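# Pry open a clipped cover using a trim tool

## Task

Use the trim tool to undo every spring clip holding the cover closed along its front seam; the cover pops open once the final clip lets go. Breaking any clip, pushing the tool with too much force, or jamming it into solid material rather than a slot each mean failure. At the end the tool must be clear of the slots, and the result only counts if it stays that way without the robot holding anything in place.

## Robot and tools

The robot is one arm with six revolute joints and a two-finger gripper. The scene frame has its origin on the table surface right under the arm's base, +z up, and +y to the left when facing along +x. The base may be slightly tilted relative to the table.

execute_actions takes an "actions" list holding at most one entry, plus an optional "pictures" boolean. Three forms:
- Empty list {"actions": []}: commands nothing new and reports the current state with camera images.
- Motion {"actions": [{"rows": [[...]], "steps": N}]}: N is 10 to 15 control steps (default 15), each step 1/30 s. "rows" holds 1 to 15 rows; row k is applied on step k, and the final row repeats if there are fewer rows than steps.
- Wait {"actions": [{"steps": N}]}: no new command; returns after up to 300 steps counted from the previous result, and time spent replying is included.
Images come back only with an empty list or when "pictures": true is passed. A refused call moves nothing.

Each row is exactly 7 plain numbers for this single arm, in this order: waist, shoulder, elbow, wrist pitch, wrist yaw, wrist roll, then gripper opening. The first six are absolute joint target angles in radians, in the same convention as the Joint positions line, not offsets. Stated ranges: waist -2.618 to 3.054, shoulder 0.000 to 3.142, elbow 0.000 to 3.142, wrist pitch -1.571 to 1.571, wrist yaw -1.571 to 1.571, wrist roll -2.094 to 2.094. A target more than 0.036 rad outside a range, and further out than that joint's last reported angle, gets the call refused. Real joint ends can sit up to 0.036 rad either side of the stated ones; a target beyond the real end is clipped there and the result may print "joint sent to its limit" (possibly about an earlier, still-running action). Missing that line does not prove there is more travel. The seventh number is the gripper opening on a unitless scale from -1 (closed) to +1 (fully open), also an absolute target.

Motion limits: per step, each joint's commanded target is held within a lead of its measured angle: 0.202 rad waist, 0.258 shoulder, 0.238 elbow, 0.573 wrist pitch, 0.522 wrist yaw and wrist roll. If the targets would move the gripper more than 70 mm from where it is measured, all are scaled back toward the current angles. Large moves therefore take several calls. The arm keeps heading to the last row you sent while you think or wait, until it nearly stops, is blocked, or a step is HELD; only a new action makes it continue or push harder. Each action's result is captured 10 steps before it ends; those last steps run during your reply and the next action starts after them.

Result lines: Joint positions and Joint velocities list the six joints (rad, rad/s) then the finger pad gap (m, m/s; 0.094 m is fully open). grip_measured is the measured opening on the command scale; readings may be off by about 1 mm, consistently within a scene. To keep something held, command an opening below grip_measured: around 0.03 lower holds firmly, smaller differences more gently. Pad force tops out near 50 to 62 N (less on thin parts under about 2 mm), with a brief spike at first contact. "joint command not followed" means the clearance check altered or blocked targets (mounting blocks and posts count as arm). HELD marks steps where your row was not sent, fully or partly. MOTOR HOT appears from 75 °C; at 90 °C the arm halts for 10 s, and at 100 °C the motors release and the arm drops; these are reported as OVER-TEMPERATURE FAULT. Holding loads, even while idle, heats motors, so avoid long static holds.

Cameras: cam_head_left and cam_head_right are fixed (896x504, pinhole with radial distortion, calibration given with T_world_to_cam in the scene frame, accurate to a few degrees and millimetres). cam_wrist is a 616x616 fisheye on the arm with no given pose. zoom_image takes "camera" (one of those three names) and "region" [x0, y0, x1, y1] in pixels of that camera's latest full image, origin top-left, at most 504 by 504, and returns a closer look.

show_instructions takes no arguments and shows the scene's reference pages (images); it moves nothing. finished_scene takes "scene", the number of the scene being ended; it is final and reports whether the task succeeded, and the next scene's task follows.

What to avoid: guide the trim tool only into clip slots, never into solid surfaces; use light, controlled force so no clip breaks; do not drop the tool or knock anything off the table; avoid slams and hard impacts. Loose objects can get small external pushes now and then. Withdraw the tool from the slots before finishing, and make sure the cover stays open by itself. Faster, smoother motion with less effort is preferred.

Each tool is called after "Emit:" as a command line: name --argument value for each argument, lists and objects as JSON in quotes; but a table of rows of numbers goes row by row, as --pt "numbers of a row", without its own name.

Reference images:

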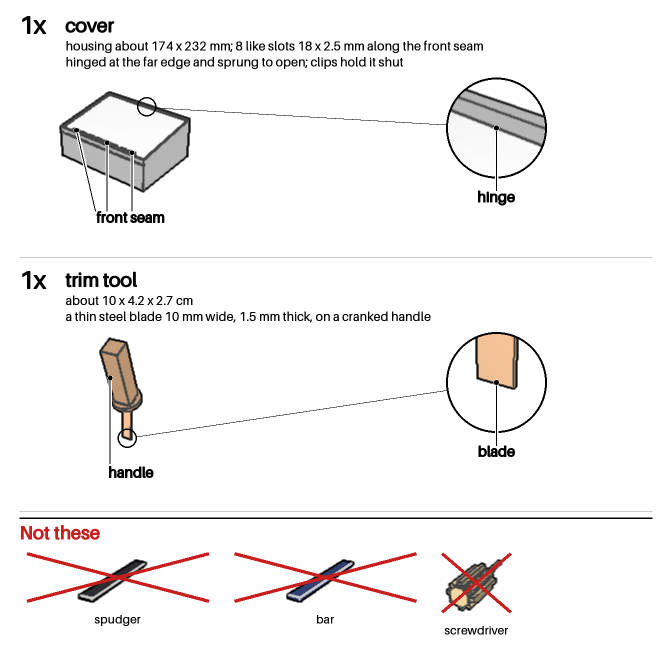

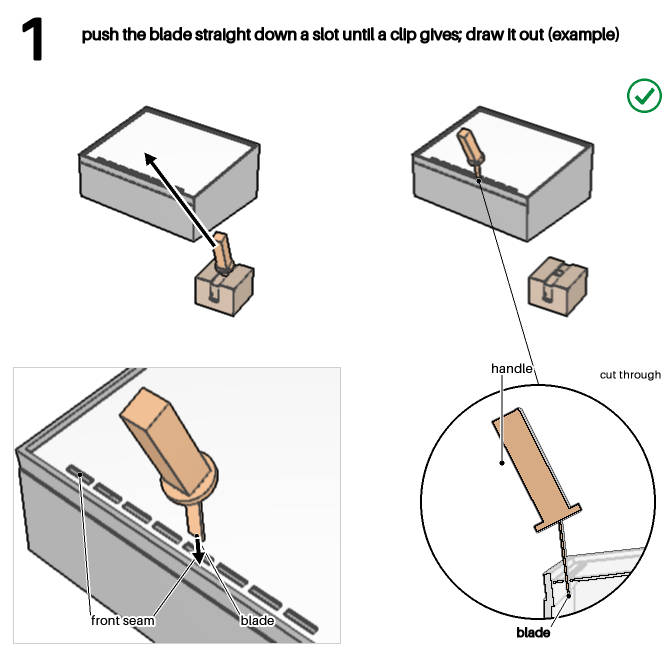

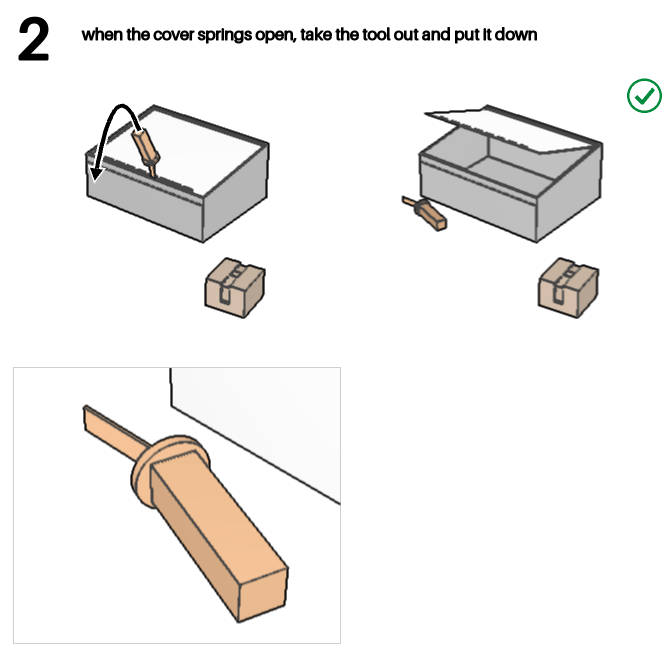

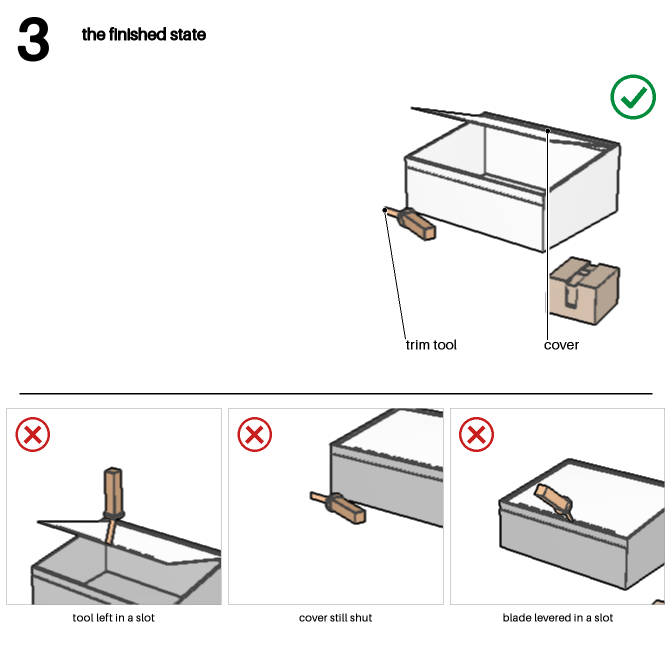

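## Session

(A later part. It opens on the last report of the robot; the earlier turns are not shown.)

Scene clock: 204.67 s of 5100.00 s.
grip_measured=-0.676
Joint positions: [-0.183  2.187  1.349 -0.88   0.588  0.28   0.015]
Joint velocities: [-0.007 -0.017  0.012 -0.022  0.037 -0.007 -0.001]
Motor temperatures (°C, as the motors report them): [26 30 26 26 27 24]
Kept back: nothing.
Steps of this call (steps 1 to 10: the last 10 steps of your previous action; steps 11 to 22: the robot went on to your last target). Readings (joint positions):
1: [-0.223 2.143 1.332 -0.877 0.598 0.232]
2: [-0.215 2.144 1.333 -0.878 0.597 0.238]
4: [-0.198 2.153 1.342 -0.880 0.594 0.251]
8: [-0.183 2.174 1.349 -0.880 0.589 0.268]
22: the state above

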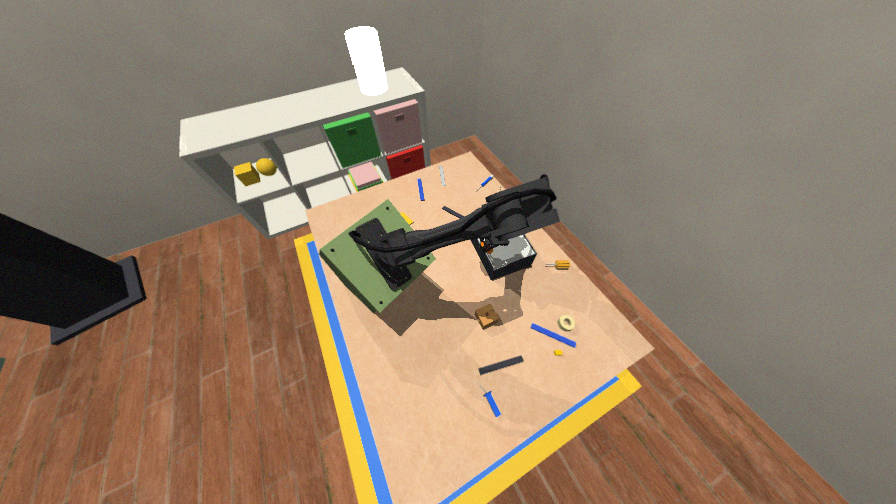

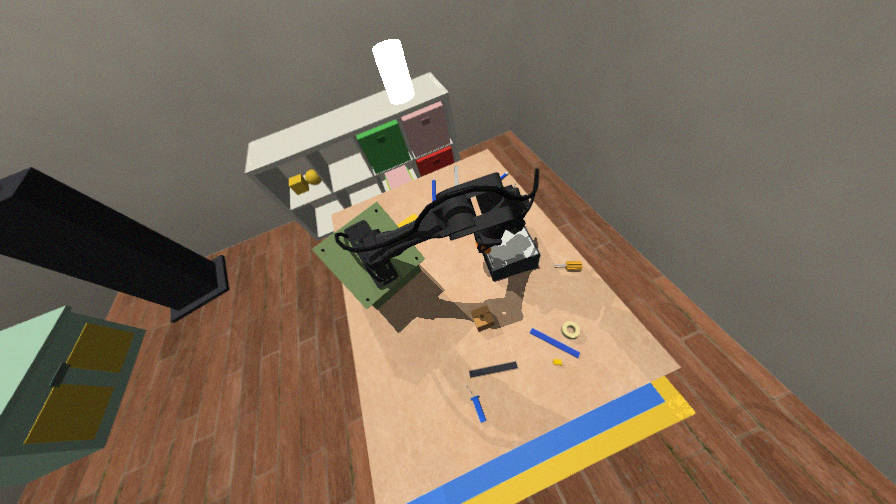

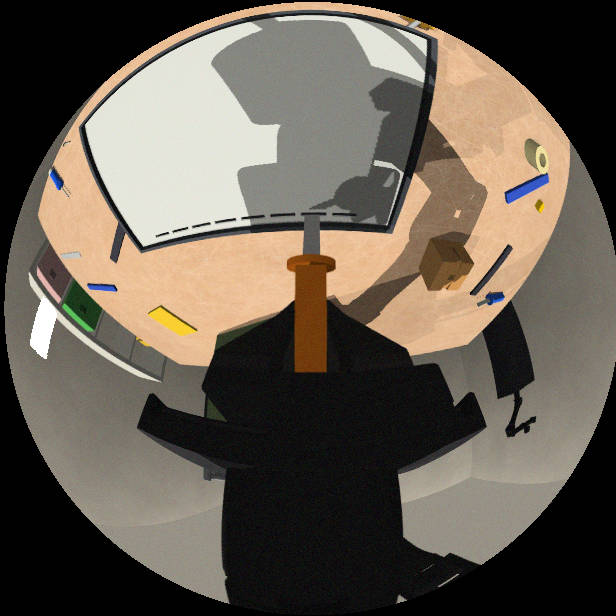

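Emit:
execute_actions --actions '[{"rows": [[-0.200,2.215,1.370,-0.848,0.585,0.275,-0.715],[-0.200,2.215,1.370,-0.848,0.585,0.275,-0.715],[-0.198,2.212,1.370,-0.850,0.585,0.272,-0.715],[-0.196,2.208,1.370,-0.856,0.585,0.270,-0.715]], "steps": 12}]'

Emit:
execute_actions --actions '[{"steps": 16}]' --pictures true

Emit:
zoom_image --camera "cam_wrist" --region '[275, 195, 345, 235]'

Scene clock: 206.37 s of 5100.00 s.
grip_measured=-0.676
Joint positions: [-0.186  2.19   1.349 -0.875  0.588  0.281  0.015]
Joint velocities: [-0.09   0.051  0.007  0.007  0.022 -0.037  0.001]
Motor temperatures (°C, as the motors report them): [26 30 26 26 27 24]
Steps of this call (steps 1 to 15: the robot went on to your last target; steps 16 to 49: nothing new was sent; steps 50 to 51: the first 2 steps of this action). Readings (joint positions):
50: [-0.184 2.188 1.349 -0.879 0.588 0.281]
51: the state above

Scene clock: 206.90 s of 5100.00 s.
grip_measured=-0.676
Joint positions: [-0.195  2.195  1.349 -0.872  0.588  0.279  0.015]
Joint velocities: [-0.012  0.002  0.007 -0.125  0.037 -0.081 -0.   ]
Motor temperatures (°C, as the motors report them): [26 30 26 26 27 24]
Kept back: nothing.
Steps of this call (steps 1 to 10: the last 10 steps of your previous action; steps 11 to 15: the robot went on to your last target; step 16: nothing new was sent). Readings (joint positions):
1: [-0.189 2.192 1.349 -0.873 0.588 0.281]
2: [-0.192 2.194 1.349 -0.872 0.588 0.280]
4: [-0.195 2.195 1.349 -0.872 0.588 0.280]
8: [-0.195 2.195 1.349 -0.872 0.588 0.280]
16: the state above
The arm was judged still, so your last target was given up. Only a new action makes it travel on or press farther. Fingers that are still opening or closing keep moving.

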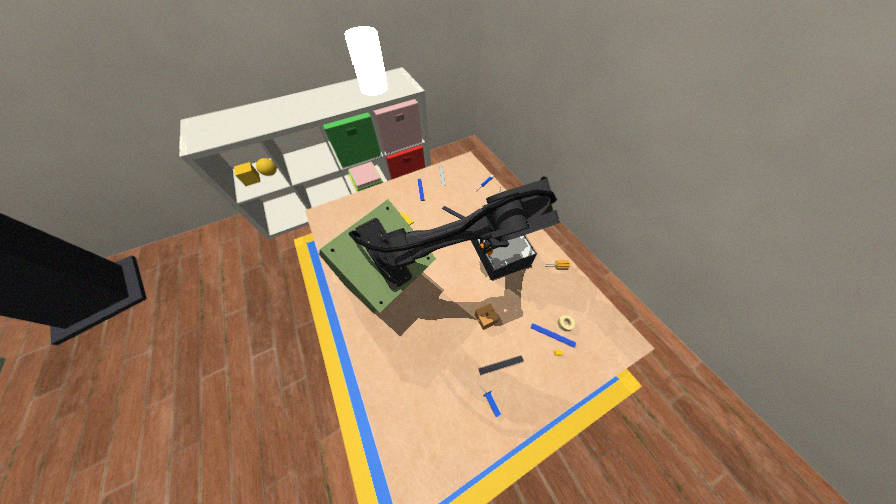

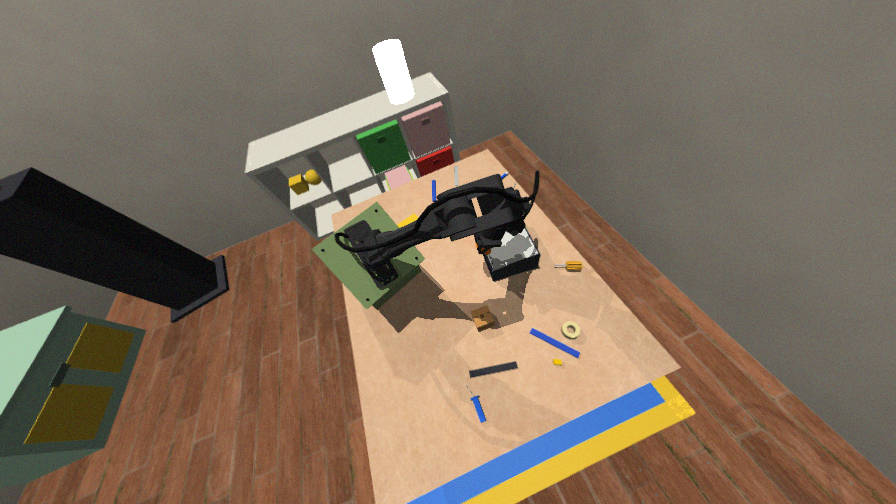

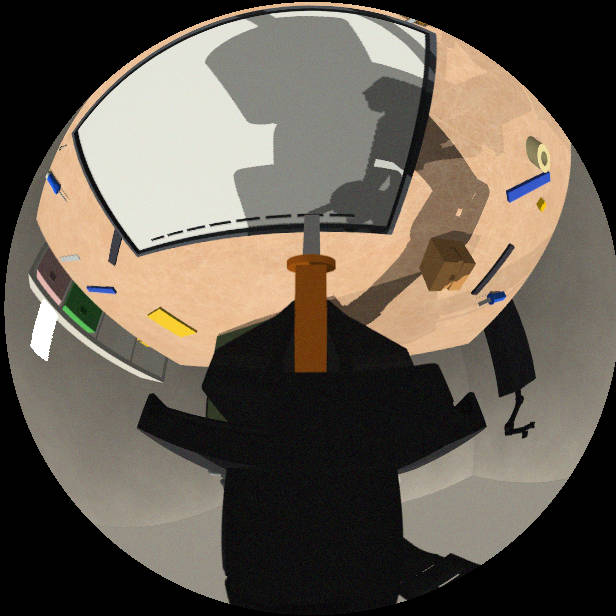

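Region (275, 195, 345, 235) of cam_wrist's 616x616 image, scaled by 7.200, with more detail than that image has; it fills the top 288 rows of this view, and the rest is white.

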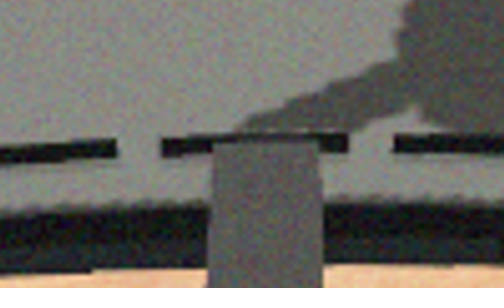

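Emit:
execute_actions --actions '[]'

Scene clock: 208.70 s of 5100.00 s.
grip_measured=-0.676
Joint positions: [-0.195  2.195  1.349 -0.872  0.588  0.279  0.015]
Joint velocities: [-0.002 -0.002  0.002  0.037  0.007 -0.037 -0.001]
Motor temperatures (°C, as the motors report them): [26 30 26 26 27 24]
Kept back: nothing.
Steps of this call (steps 1 to 54: nothing new was sent). Readings (joint positions):
1: [-0.195 2.195 1.349 -0.872 0.588 0.279]
2: [-0.195 2.195 1.349 -0.872 0.588 0.279]
4: [-0.195 2.195 1.349 -0.872 0.588 0.279]
8: [-0.195 2.195 1.349 -0.872 0.588 0.279]
54: the state above

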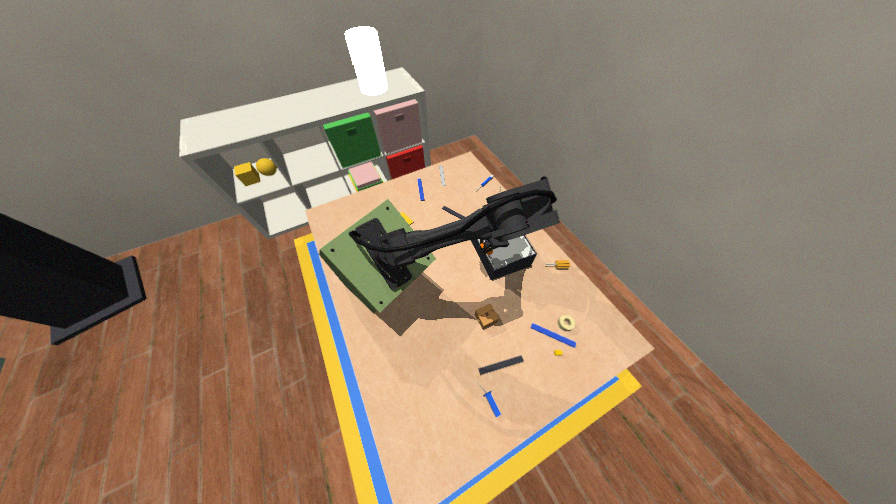

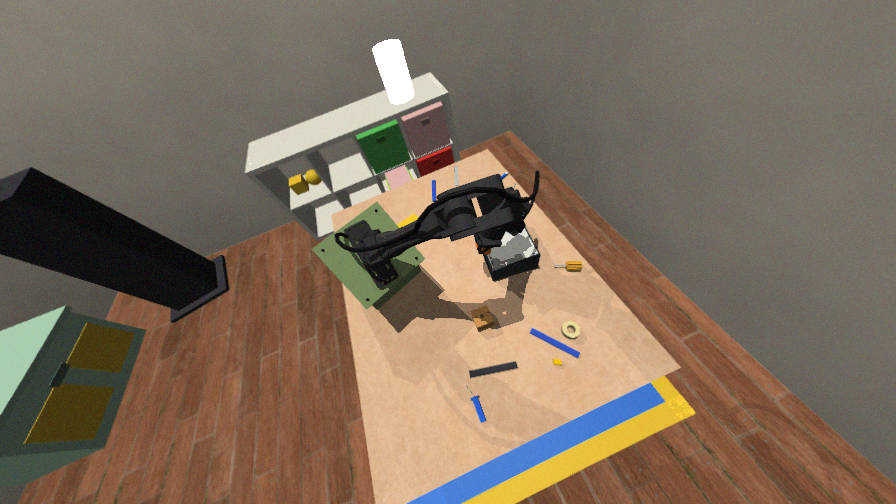

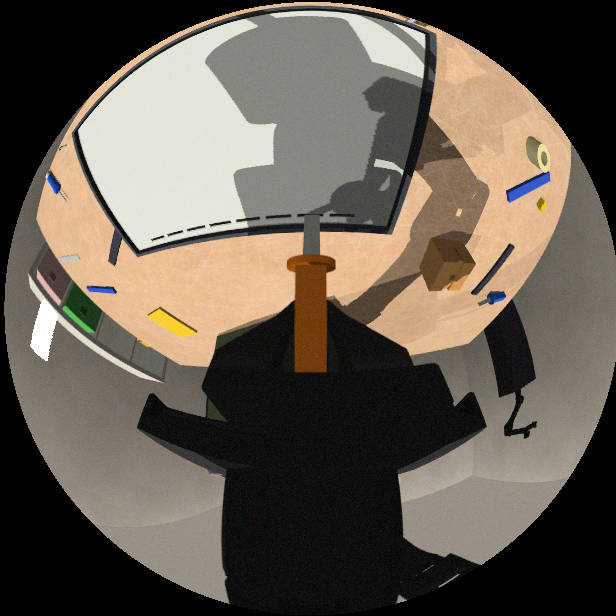

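Emit:
execute_actions --actions '[{"rows": [[-0.207,2.224,1.370,-0.840,0.585,0.265,-0.715],[-0.207,2.224,1.370,-0.840,0.585,0.265,-0.715],[-0.202,2.214,1.370,-0.850,0.585,0.265,-0.715]], "steps": 12}]' --pictures true

Emit:
execute_actions --actions '[]'

Emit:
zoom_image --camera "cam_wrist" --region '[275,195,345,235]'

Scene clock: 209.27 s of 5100.00 s.
grip_measured=-0.676
Joint positions: [-0.197  2.198  1.349 -0.868  0.588  0.278  0.015]
Joint velocities: [-0.051  0.071 -0.012 -0.022 -0.007 -0.081 -0.   ]
Motor temperatures (°C, as the motors report them): [26 30 26 26 27 24]
Steps of this call (steps 1 to 15: nothing new was sent; steps 16 to 17: the first 2 steps of this action). Readings (joint positions):
16: [-0.196 2.196 1.349 -0.871 0.588 0.278]
17: the state above

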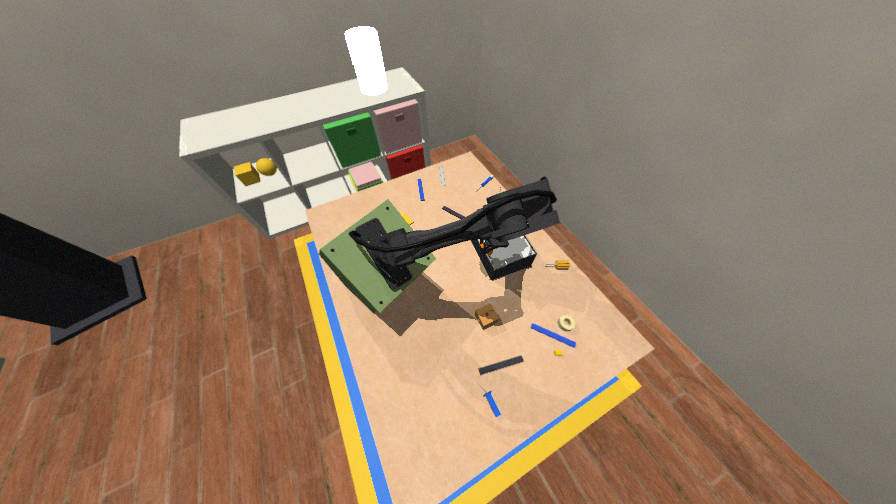

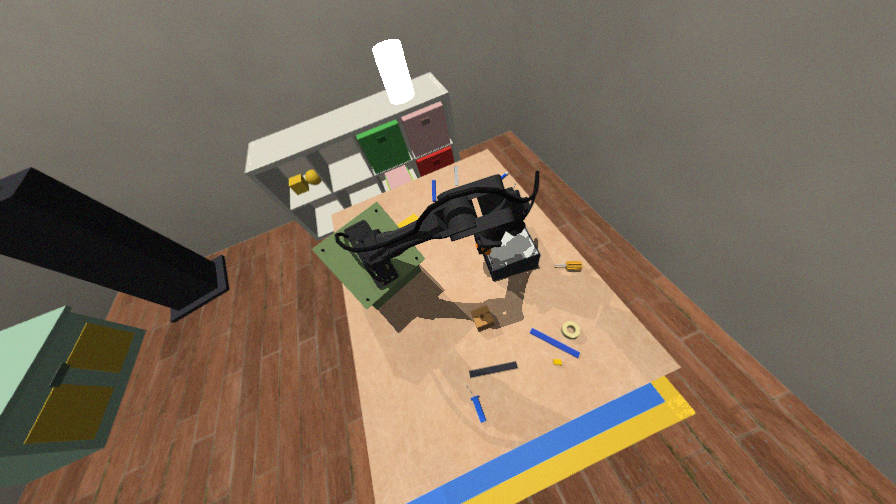

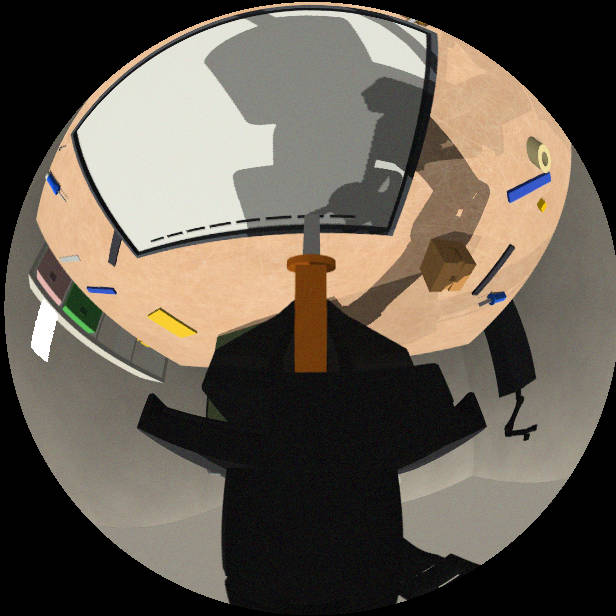

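Scene clock: 209.60 s of 5100.00 s.
grip_measured=-0.676
Joint positions: [-0.2    2.201  1.349 -0.867  0.588  0.275  0.015]
Joint velocities: [ 0.012 -0.007 -0.017 -0.037 -0.066 -0.051  0.001]
Motor temperatures (°C, as the motors report them): [26 30 26 26 27 24]
Kept back: nothing.
Steps of this call (steps 1 to 10: the last 10 steps of your previous action). Readings (joint positions):
1: [-0.199 2.200 1.349 -0.867 0.588 0.277]
2: [-0.199 2.201 1.349 -0.867 0.588 0.276]
4: [-0.200 2.201 1.349 -0.867 0.588 0.276]
8: [-0.200 2.201 1.349 -0.867 0.588 0.275]
10: the state above

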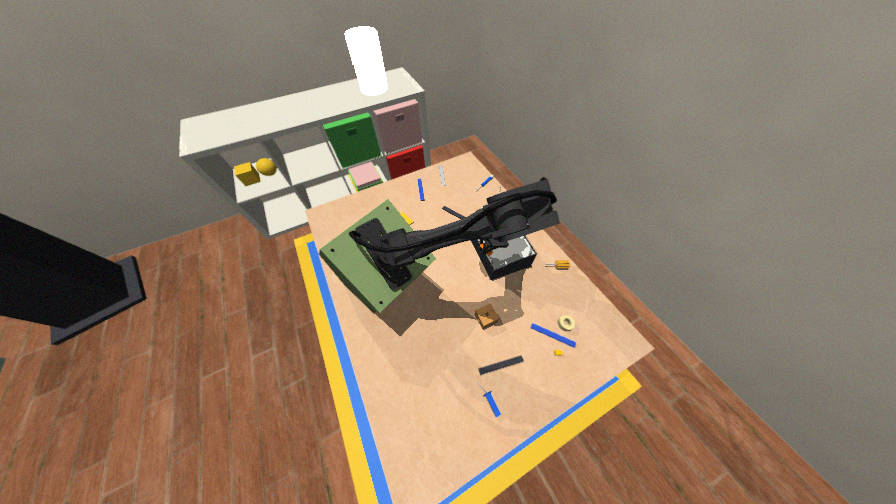

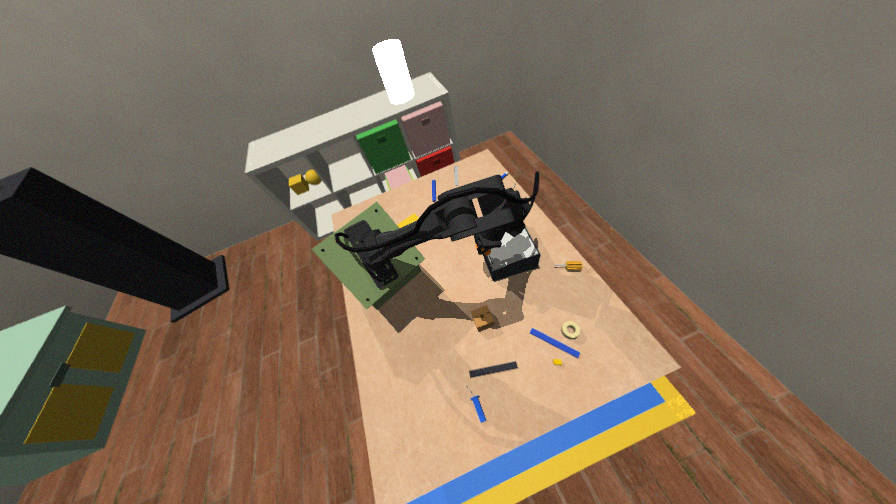

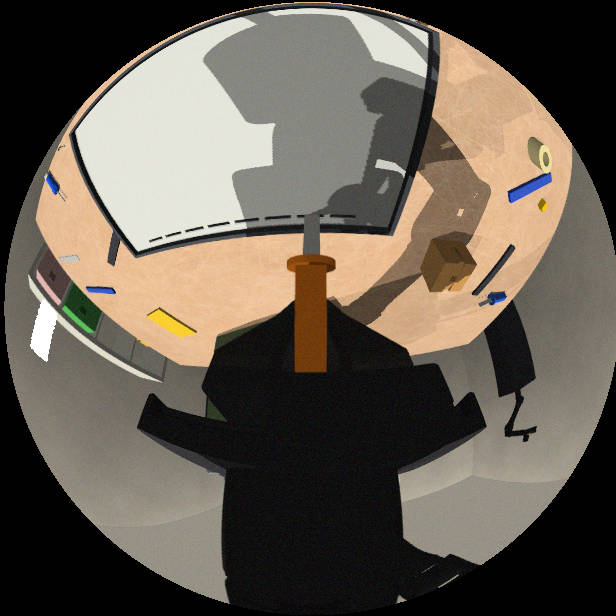

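Region (275, 195, 345, 235) of cam_wrist's 616x616 image, scaled by 7.200, with more detail than that image has; it fills the top 288 rows of this view, and the rest is white.

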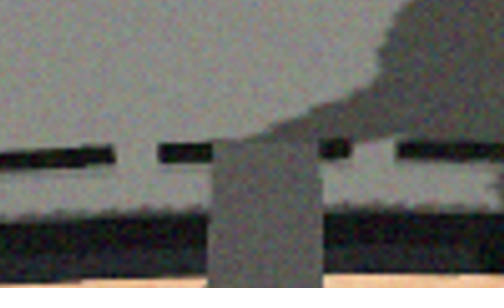

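Emit:
execute_actions --actions '[{"rows": [[-0.212,2.229,1.370,-0.835,0.585,0.262,-0.715],[-0.212,2.229,1.370,-0.835,0.585,0.262,-0.715],[-0.206,2.219,1.370,-0.845,0.585,0.262,-0.715]], "steps": 12}]'

Emit:
execute_actions --actions '[]'

Emit:
zoom_image --camera "cam_wrist" --region '[275,195,345,235]'

Scene clock: 210.17 s of 5100.00 s.
grip_measured=-0.676
Joint positions: [-0.202  2.204  1.349 -0.862  0.588  0.273  0.015]
Joint velocities: [-0.042  0.056 -0.002  0.066  0.007 -0.037 -0.002]
Motor temperatures (°C, as the motors report them): [26 30 26 26 27 24]
Steps of this call (steps 1 to 15: the robot went on to your last target; steps 16 to 17: the first 2 steps of this action). Readings (joint positions):
16: [-0.200 2.202 1.349 -0.865 0.588 0.274]
17: the state above

Scene clock: 210.50 s of 5100.00 s.
grip_measured=-0.676
Joint positions: [-0.204  2.206  1.349 -0.858  0.588  0.271  0.015]
Joint velocities: [ 0.012 -0.007 -0.007 -0.066 -0.051  0.022 -0.001]
Motor temperatures (°C, as the motors report them): [26 30 26 26 27 24]
Kept back: nothing.
Steps of this call (steps 1 to 10: the last 10 steps of your previous action). Readings (joint positions):
1: [-0.203 2.205 1.349 -0.860 0.588 0.273]
2: [-0.204 2.206 1.349 -0.859 0.588 0.273]
4: [-0.204 2.206 1.349 -0.858 0.588 0.272]
8: [-0.204 2.206 1.349 -0.858 0.588 0.271]
10: the state above

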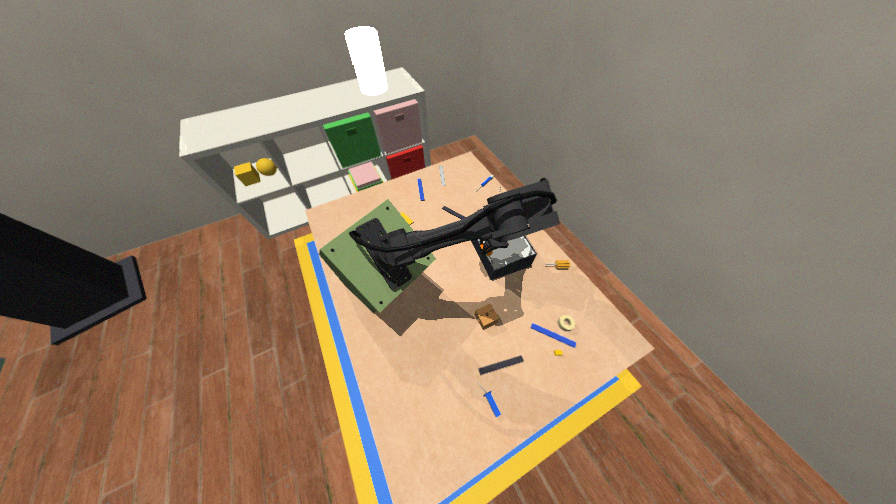

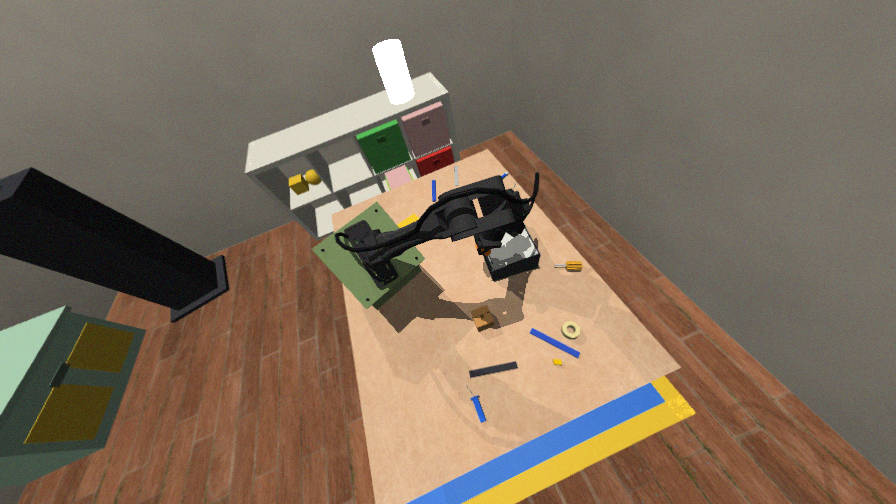

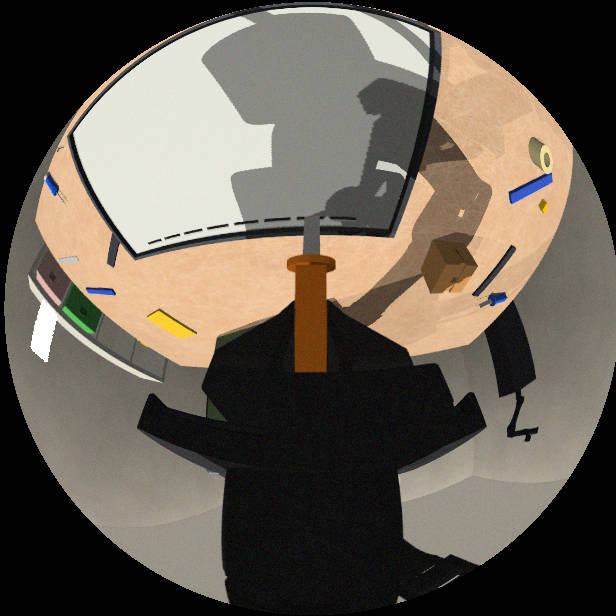

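Region (275, 195, 345, 235) of cam_wrist's 616x616 image, scaled by 7.200, with more detail than that image has; it fills the top 288 rows of this view, and the rest is white.

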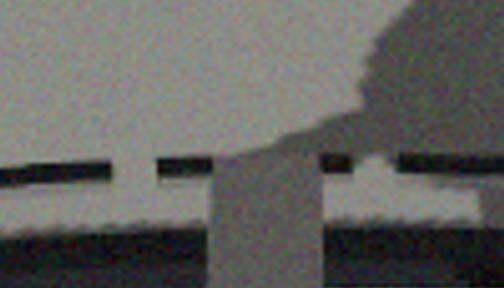

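Emit:
execute_actions --actions '[{"rows": [[-0.216,2.235,1.370,-0.828,0.585,0.258,-0.715],[-0.216,2.235,1.370,-0.828,0.585,0.258,-0.715],[-0.210,2.225,1.370,-0.840,0.585,0.258,-0.715]], "steps": 12}]'

Emit:
execute_actions --actions '[]' --pictures false

Scene clock: 212.20 s of 5100.00 s.
grip_measured=-0.676
Joint positions: [-0.206  2.209  1.349 -0.854  0.588  0.27   0.015]
Joint velocities: [-0.056  0.085  0.002  0.095 -0.051 -0.125 -0.001]
Motor temperatures (°C, as the motors report them): [26 30 26 26 27 24]
Steps of this call (steps 1 to 15: the robot went on to your last target; steps 16 to 49: nothing new was sent; steps 50 to 51: the first 2 steps of this action). Readings (joint positions):
50: [-0.205 2.207 1.349 -0.857 0.588 0.271]
51: the state above

Scene clock: 212.53 s of 5100.00 s.
grip_measured=-0.676
Joint positions: [-0.208  2.211  1.349 -0.849  0.588  0.268  0.015]
Joint velocities: [-0.007 -0.002 -0.007 -0.007  0.037 -0.022  0.001]
Motor temperatures (°C, as the motors report them): [26 30 26 26 27 24]
Kept back: nothing.
Steps of this call (steps 1 to 10: the last 10 steps of your previous action). Readings (joint positions):
1: [-0.207 2.211 1.349 -0.852 0.588 0.270]
2: [-0.208 2.211 1.349 -0.850 0.588 0.269]
4: [-0.208 2.211 1.349 -0.849 0.588 0.268]
8: [-0.208 2.211 1.349 -0.849 0.588 0.268]
10: the state above

Emit:
execute_actions --actions '[{"rows": [[-0.220,2.241,1.370,-0.828,0.585,0.254,-0.715],[-0.220,2.241,1.370,-0.828,0.585,0.254,-0.715],[-0.214,2.231,1.370,-0.836,0.585,0.254,-0.715]], "steps": 12}]'

Emit:
execute_actions --actions '[]'

Emit:
zoom_image --camera "cam_wrist" --region '[275,195,345,235]'

Scene clock: 213.03 s of 5100.00 s.
grip_measured=-0.676
Joint positions: [-0.21   2.214  1.349 -0.846  0.588  0.266  0.015]
Joint velocities: [-0.046  0.061 -0.022 -0.007  0.022 -0.066 -0.   ]
Motor temperatures (°C, as the motors report them): [26 30 26 26 27 24]
Steps of this call (steps 1 to 13: the robot went on to your last target; steps 14 to 15: the first 2 steps of this action). Readings (joint positions):
14: [-0.208 2.212 1.349 -0.849 0.588 0.267]
15: the state above

Scene clock: 213.37 s of 5100.00 s.
grip_measured=-0.676
Joint positions: [-0.211  2.216  1.349 -0.841  0.588  0.264  0.015]
Joint velocities: [-0.007  0.002 -0.002  0.007 -0.022  0.051 -0.   ]
Motor temperatures (°C, as the motors report them): [26 30 26 26 27 24]
Kept back: nothing.
Steps of this call (steps 1 to 10: the last 10 steps of your previous action). Readings (joint positions):
1: [-0.210 2.216 1.349 -0.843 0.588 0.266]
2: [-0.211 2.216 1.349 -0.841 0.588 0.265]
4: [-0.211 2.216 1.349 -0.841 0.588 0.265]
8: [-0.211 2.216 1.349 -0.841 0.588 0.264]
10: the state above

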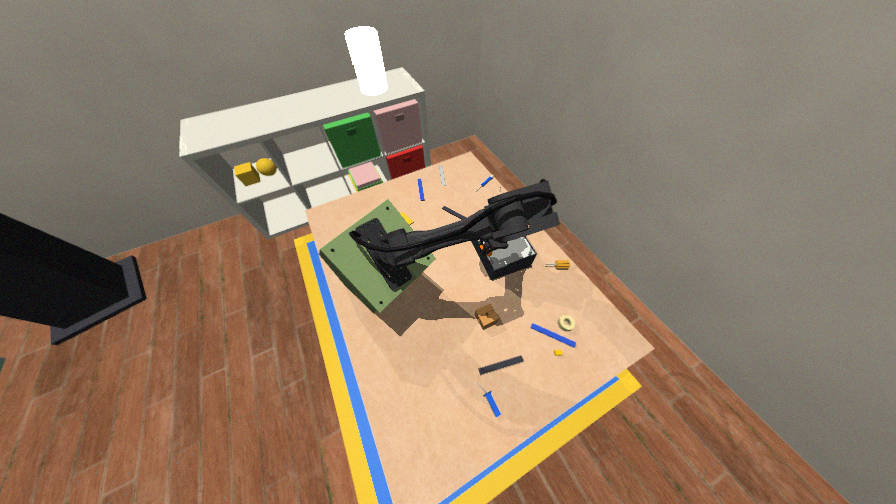

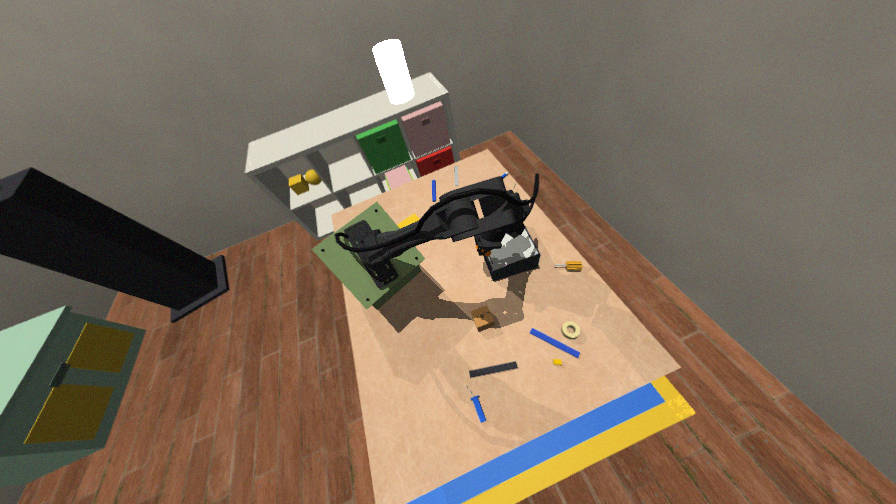

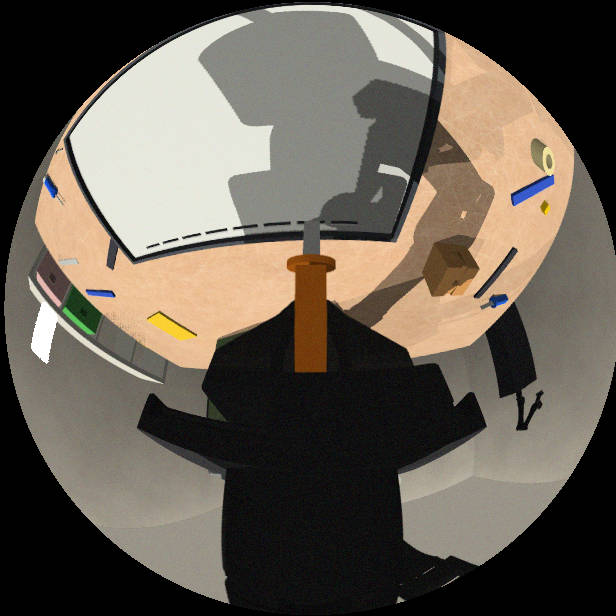

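Region (275, 195, 345, 235) of cam_wrist's 616x616 image, scaled by 7.200, with more detail than that image has; it fills the top 288 rows of this view, and the rest is white.

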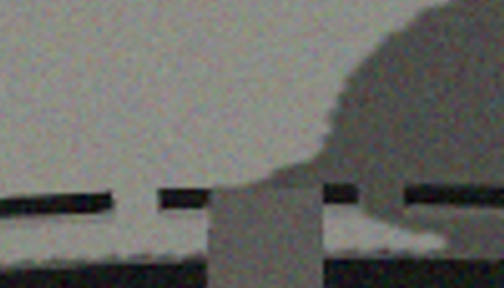

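Emit:
execute_actions --actions '[{"rows": [[-0.223,2.246,1.370,-0.818,0.585,0.250,-0.715],[-0.223,2.246,1.370,-0.818,0.585,0.250,-0.715],[-0.217,2.236,1.370,-0.828,0.585,0.250,-0.715]], "steps": 12}]'

Emit:
execute_actions --actions '[]' --pictures false

Scene clock: 214.27 s of 5100.00 s.
grip_measured=-0.676
Joint positions: [-0.213  2.219  1.349 -0.838  0.588  0.262  0.015]
Joint velocities: [-0.042  0.061  0.007  0.125  0.022 -0.051 -0.   ]
Motor temperatures (°C, as the motors report them): [26 30 26 26 27 24]
Steps of this call (steps 1 to 15: the robot went on to your last target; steps 16 to 25: nothing new was sent; steps 26 to 27: the first 2 steps of this action). Readings (joint positions):
26: [-0.212 2.217 1.349 -0.840 0.588 0.263]
27: the state above

Scene clock: 214.60 s of 5100.00 s.
grip_measured=-0.676
Joint positions: [-0.214  2.221  1.349 -0.833  0.588  0.26   0.015]
Joint velocities: [-0.012 -0.002 -0.012 -0.037 -0.095 -0.007  0.001]
Motor temperatures (°C, as the motors report them): [26 30 26 26 27 24]
Kept back: nothing.
Steps of this call (steps 1 to 10: the last 10 steps of your previous action). Readings (joint positions):
1: [-0.213 2.220 1.349 -0.834 0.588 0.262]
2: [-0.214 2.221 1.349 -0.834 0.588 0.261]
4: [-0.214 2.221 1.349 -0.833 0.588 0.261]
8: [-0.214 2.221 1.349 -0.833 0.588 0.260]
10: the state above

Depth ≈ 9.3 mm. Continue.

Emit:
execute_actions --actions '[{"rows": [[-0.226,2.251,1.370,-0.810,0.585,0.246,-0.715],[-0.226,2.251,1.370,-0.810,0.585,0.246,-0.715],[-0.220,2.241,1.370,-0.820,0.585,0.246,-0.715]], "steps": 12}]'

Emit:
execute_actions --actions '[]'

Emit:
zoom_image --camera "cam_wrist" --region '[275,205,345,245]'

Scene clock: 215.10 s of 5100.00 s.
grip_measured=-0.676
Joint positions: [-0.215  2.222  1.349 -0.833  0.588  0.259  0.015]
Joint velocities: [-0.002  0.012 -0.012  0.051 -0.037  0.037  0.   ]
Motor temperatures (°C, as the motors report them): [26 30 26 26 27 24]
Steps of this call (steps 1 to 13: the robot went on to your last target; steps 14 to 15: the first 2 steps of this action). Readings (joint positions):
14: [-0.215 2.221 1.349 -0.833 0.588 0.259]
15: the state above

Scene clock: 215.43 s of 5100.00 s.
grip_measured=-0.676
Joint positions: [-0.215  2.222  1.349 -0.833  0.588  0.258  0.015]
Joint velocities: [-0.012 -0.002 -0.022  0.007 -0.037 -0.022 -0.001]
Motor temperatures (°C, as the motors report them): [26 30 26 26 27 24]
Kept back: nothing.
Steps of this call (steps 1 to 10: the last 10 steps of your previous action). Readings (joint positions):
1: [-0.215 2.222 1.349 -0.833 0.588 0.259]
2: [-0.215 2.222 1.349 -0.833 0.588 0.258]
4: [-0.215 2.222 1.349 -0.833 0.588 0.258]
8: [-0.215 2.222 1.349 -0.833 0.588 0.258]
10: the state above

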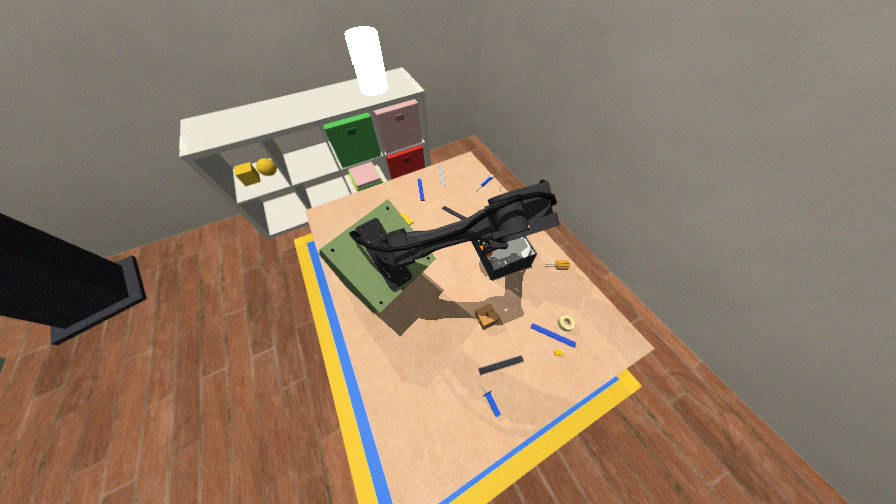

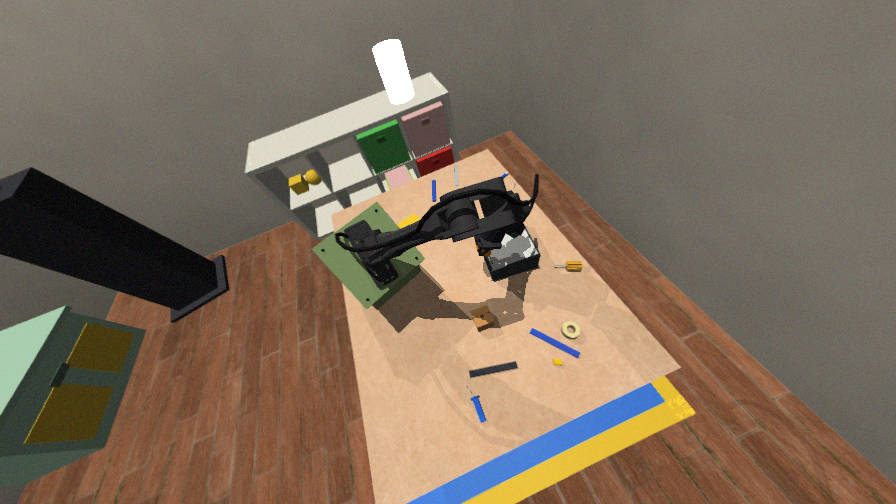

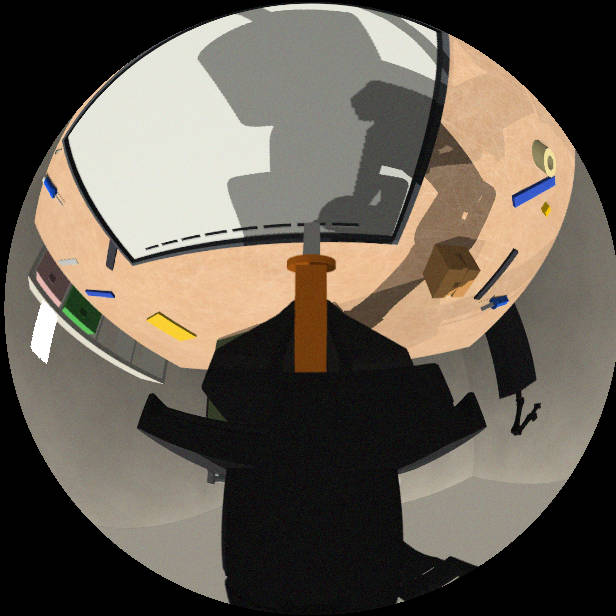

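Region (275, 205, 345, 245) of cam_wrist's 616x616 image, scaled by 7.200, with more detail than that image has; it fills the top 288 rows of this view, and the rest is white.

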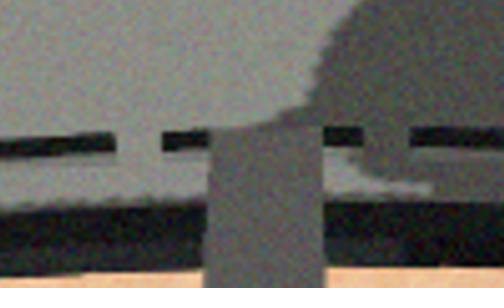

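Emit:
execute_actions --actions '[{"rows": [[-0.228,2.257,1.370,-0.808,0.585,0.246,-0.715],[-0.230,2.262,1.370,-0.805,0.585,0.246,-0.715],[-0.232,2.267,1.370,-0.803,0.585,0.246,-0.715]], "steps": 12}]'

Emit:
execute_actions --actions '[]' --pictures false

Scene clock: 216.10 s of 5100.00 s.
grip_measured=-0.676
Joint positions: [-0.215  2.223  1.349 -0.833  0.588  0.258  0.015]
Joint velocities: [-0.007  0.017 -0.017  0.022 -0.007  0.022 -0.   ]
Motor temperatures (°C, as the motors report them): [26 30 26 26 27 24]
Steps of this call (steps 1 to 15: the robot went on to your last target; steps 16 to 18: nothing new was sent; steps 19 to 20: the first 2 steps of this action). Readings (joint positions):
19: [-0.215 2.222 1.349 -0.833 0.588 0.258]
20: the state above

Scene clock: 216.43 s of 5100.00 s.
grip_measured=-0.676
Joint positions: [-0.215  2.224  1.349 -0.833  0.589  0.258  0.015]
Joint velocities: [-0.007 -0.007  0.002 -0.051  0.037  0.066 -0.   ]
Motor temperatures (°C, as the motors report them): [26 30 26 26 27 24]
Kept back: nothing.
Steps of this call (steps 1 to 10: the last 10 steps of your previous action). Readings (joint positions):
1: [-0.215 2.224 1.349 -0.833 0.589 0.258]
2: [-0.215 2.224 1.349 -0.833 0.589 0.258]
4: [-0.215 2.224 1.349 -0.833 0.589 0.258]
8: [-0.215 2.224 1.349 -0.833 0.589 0.258]
10: the state above


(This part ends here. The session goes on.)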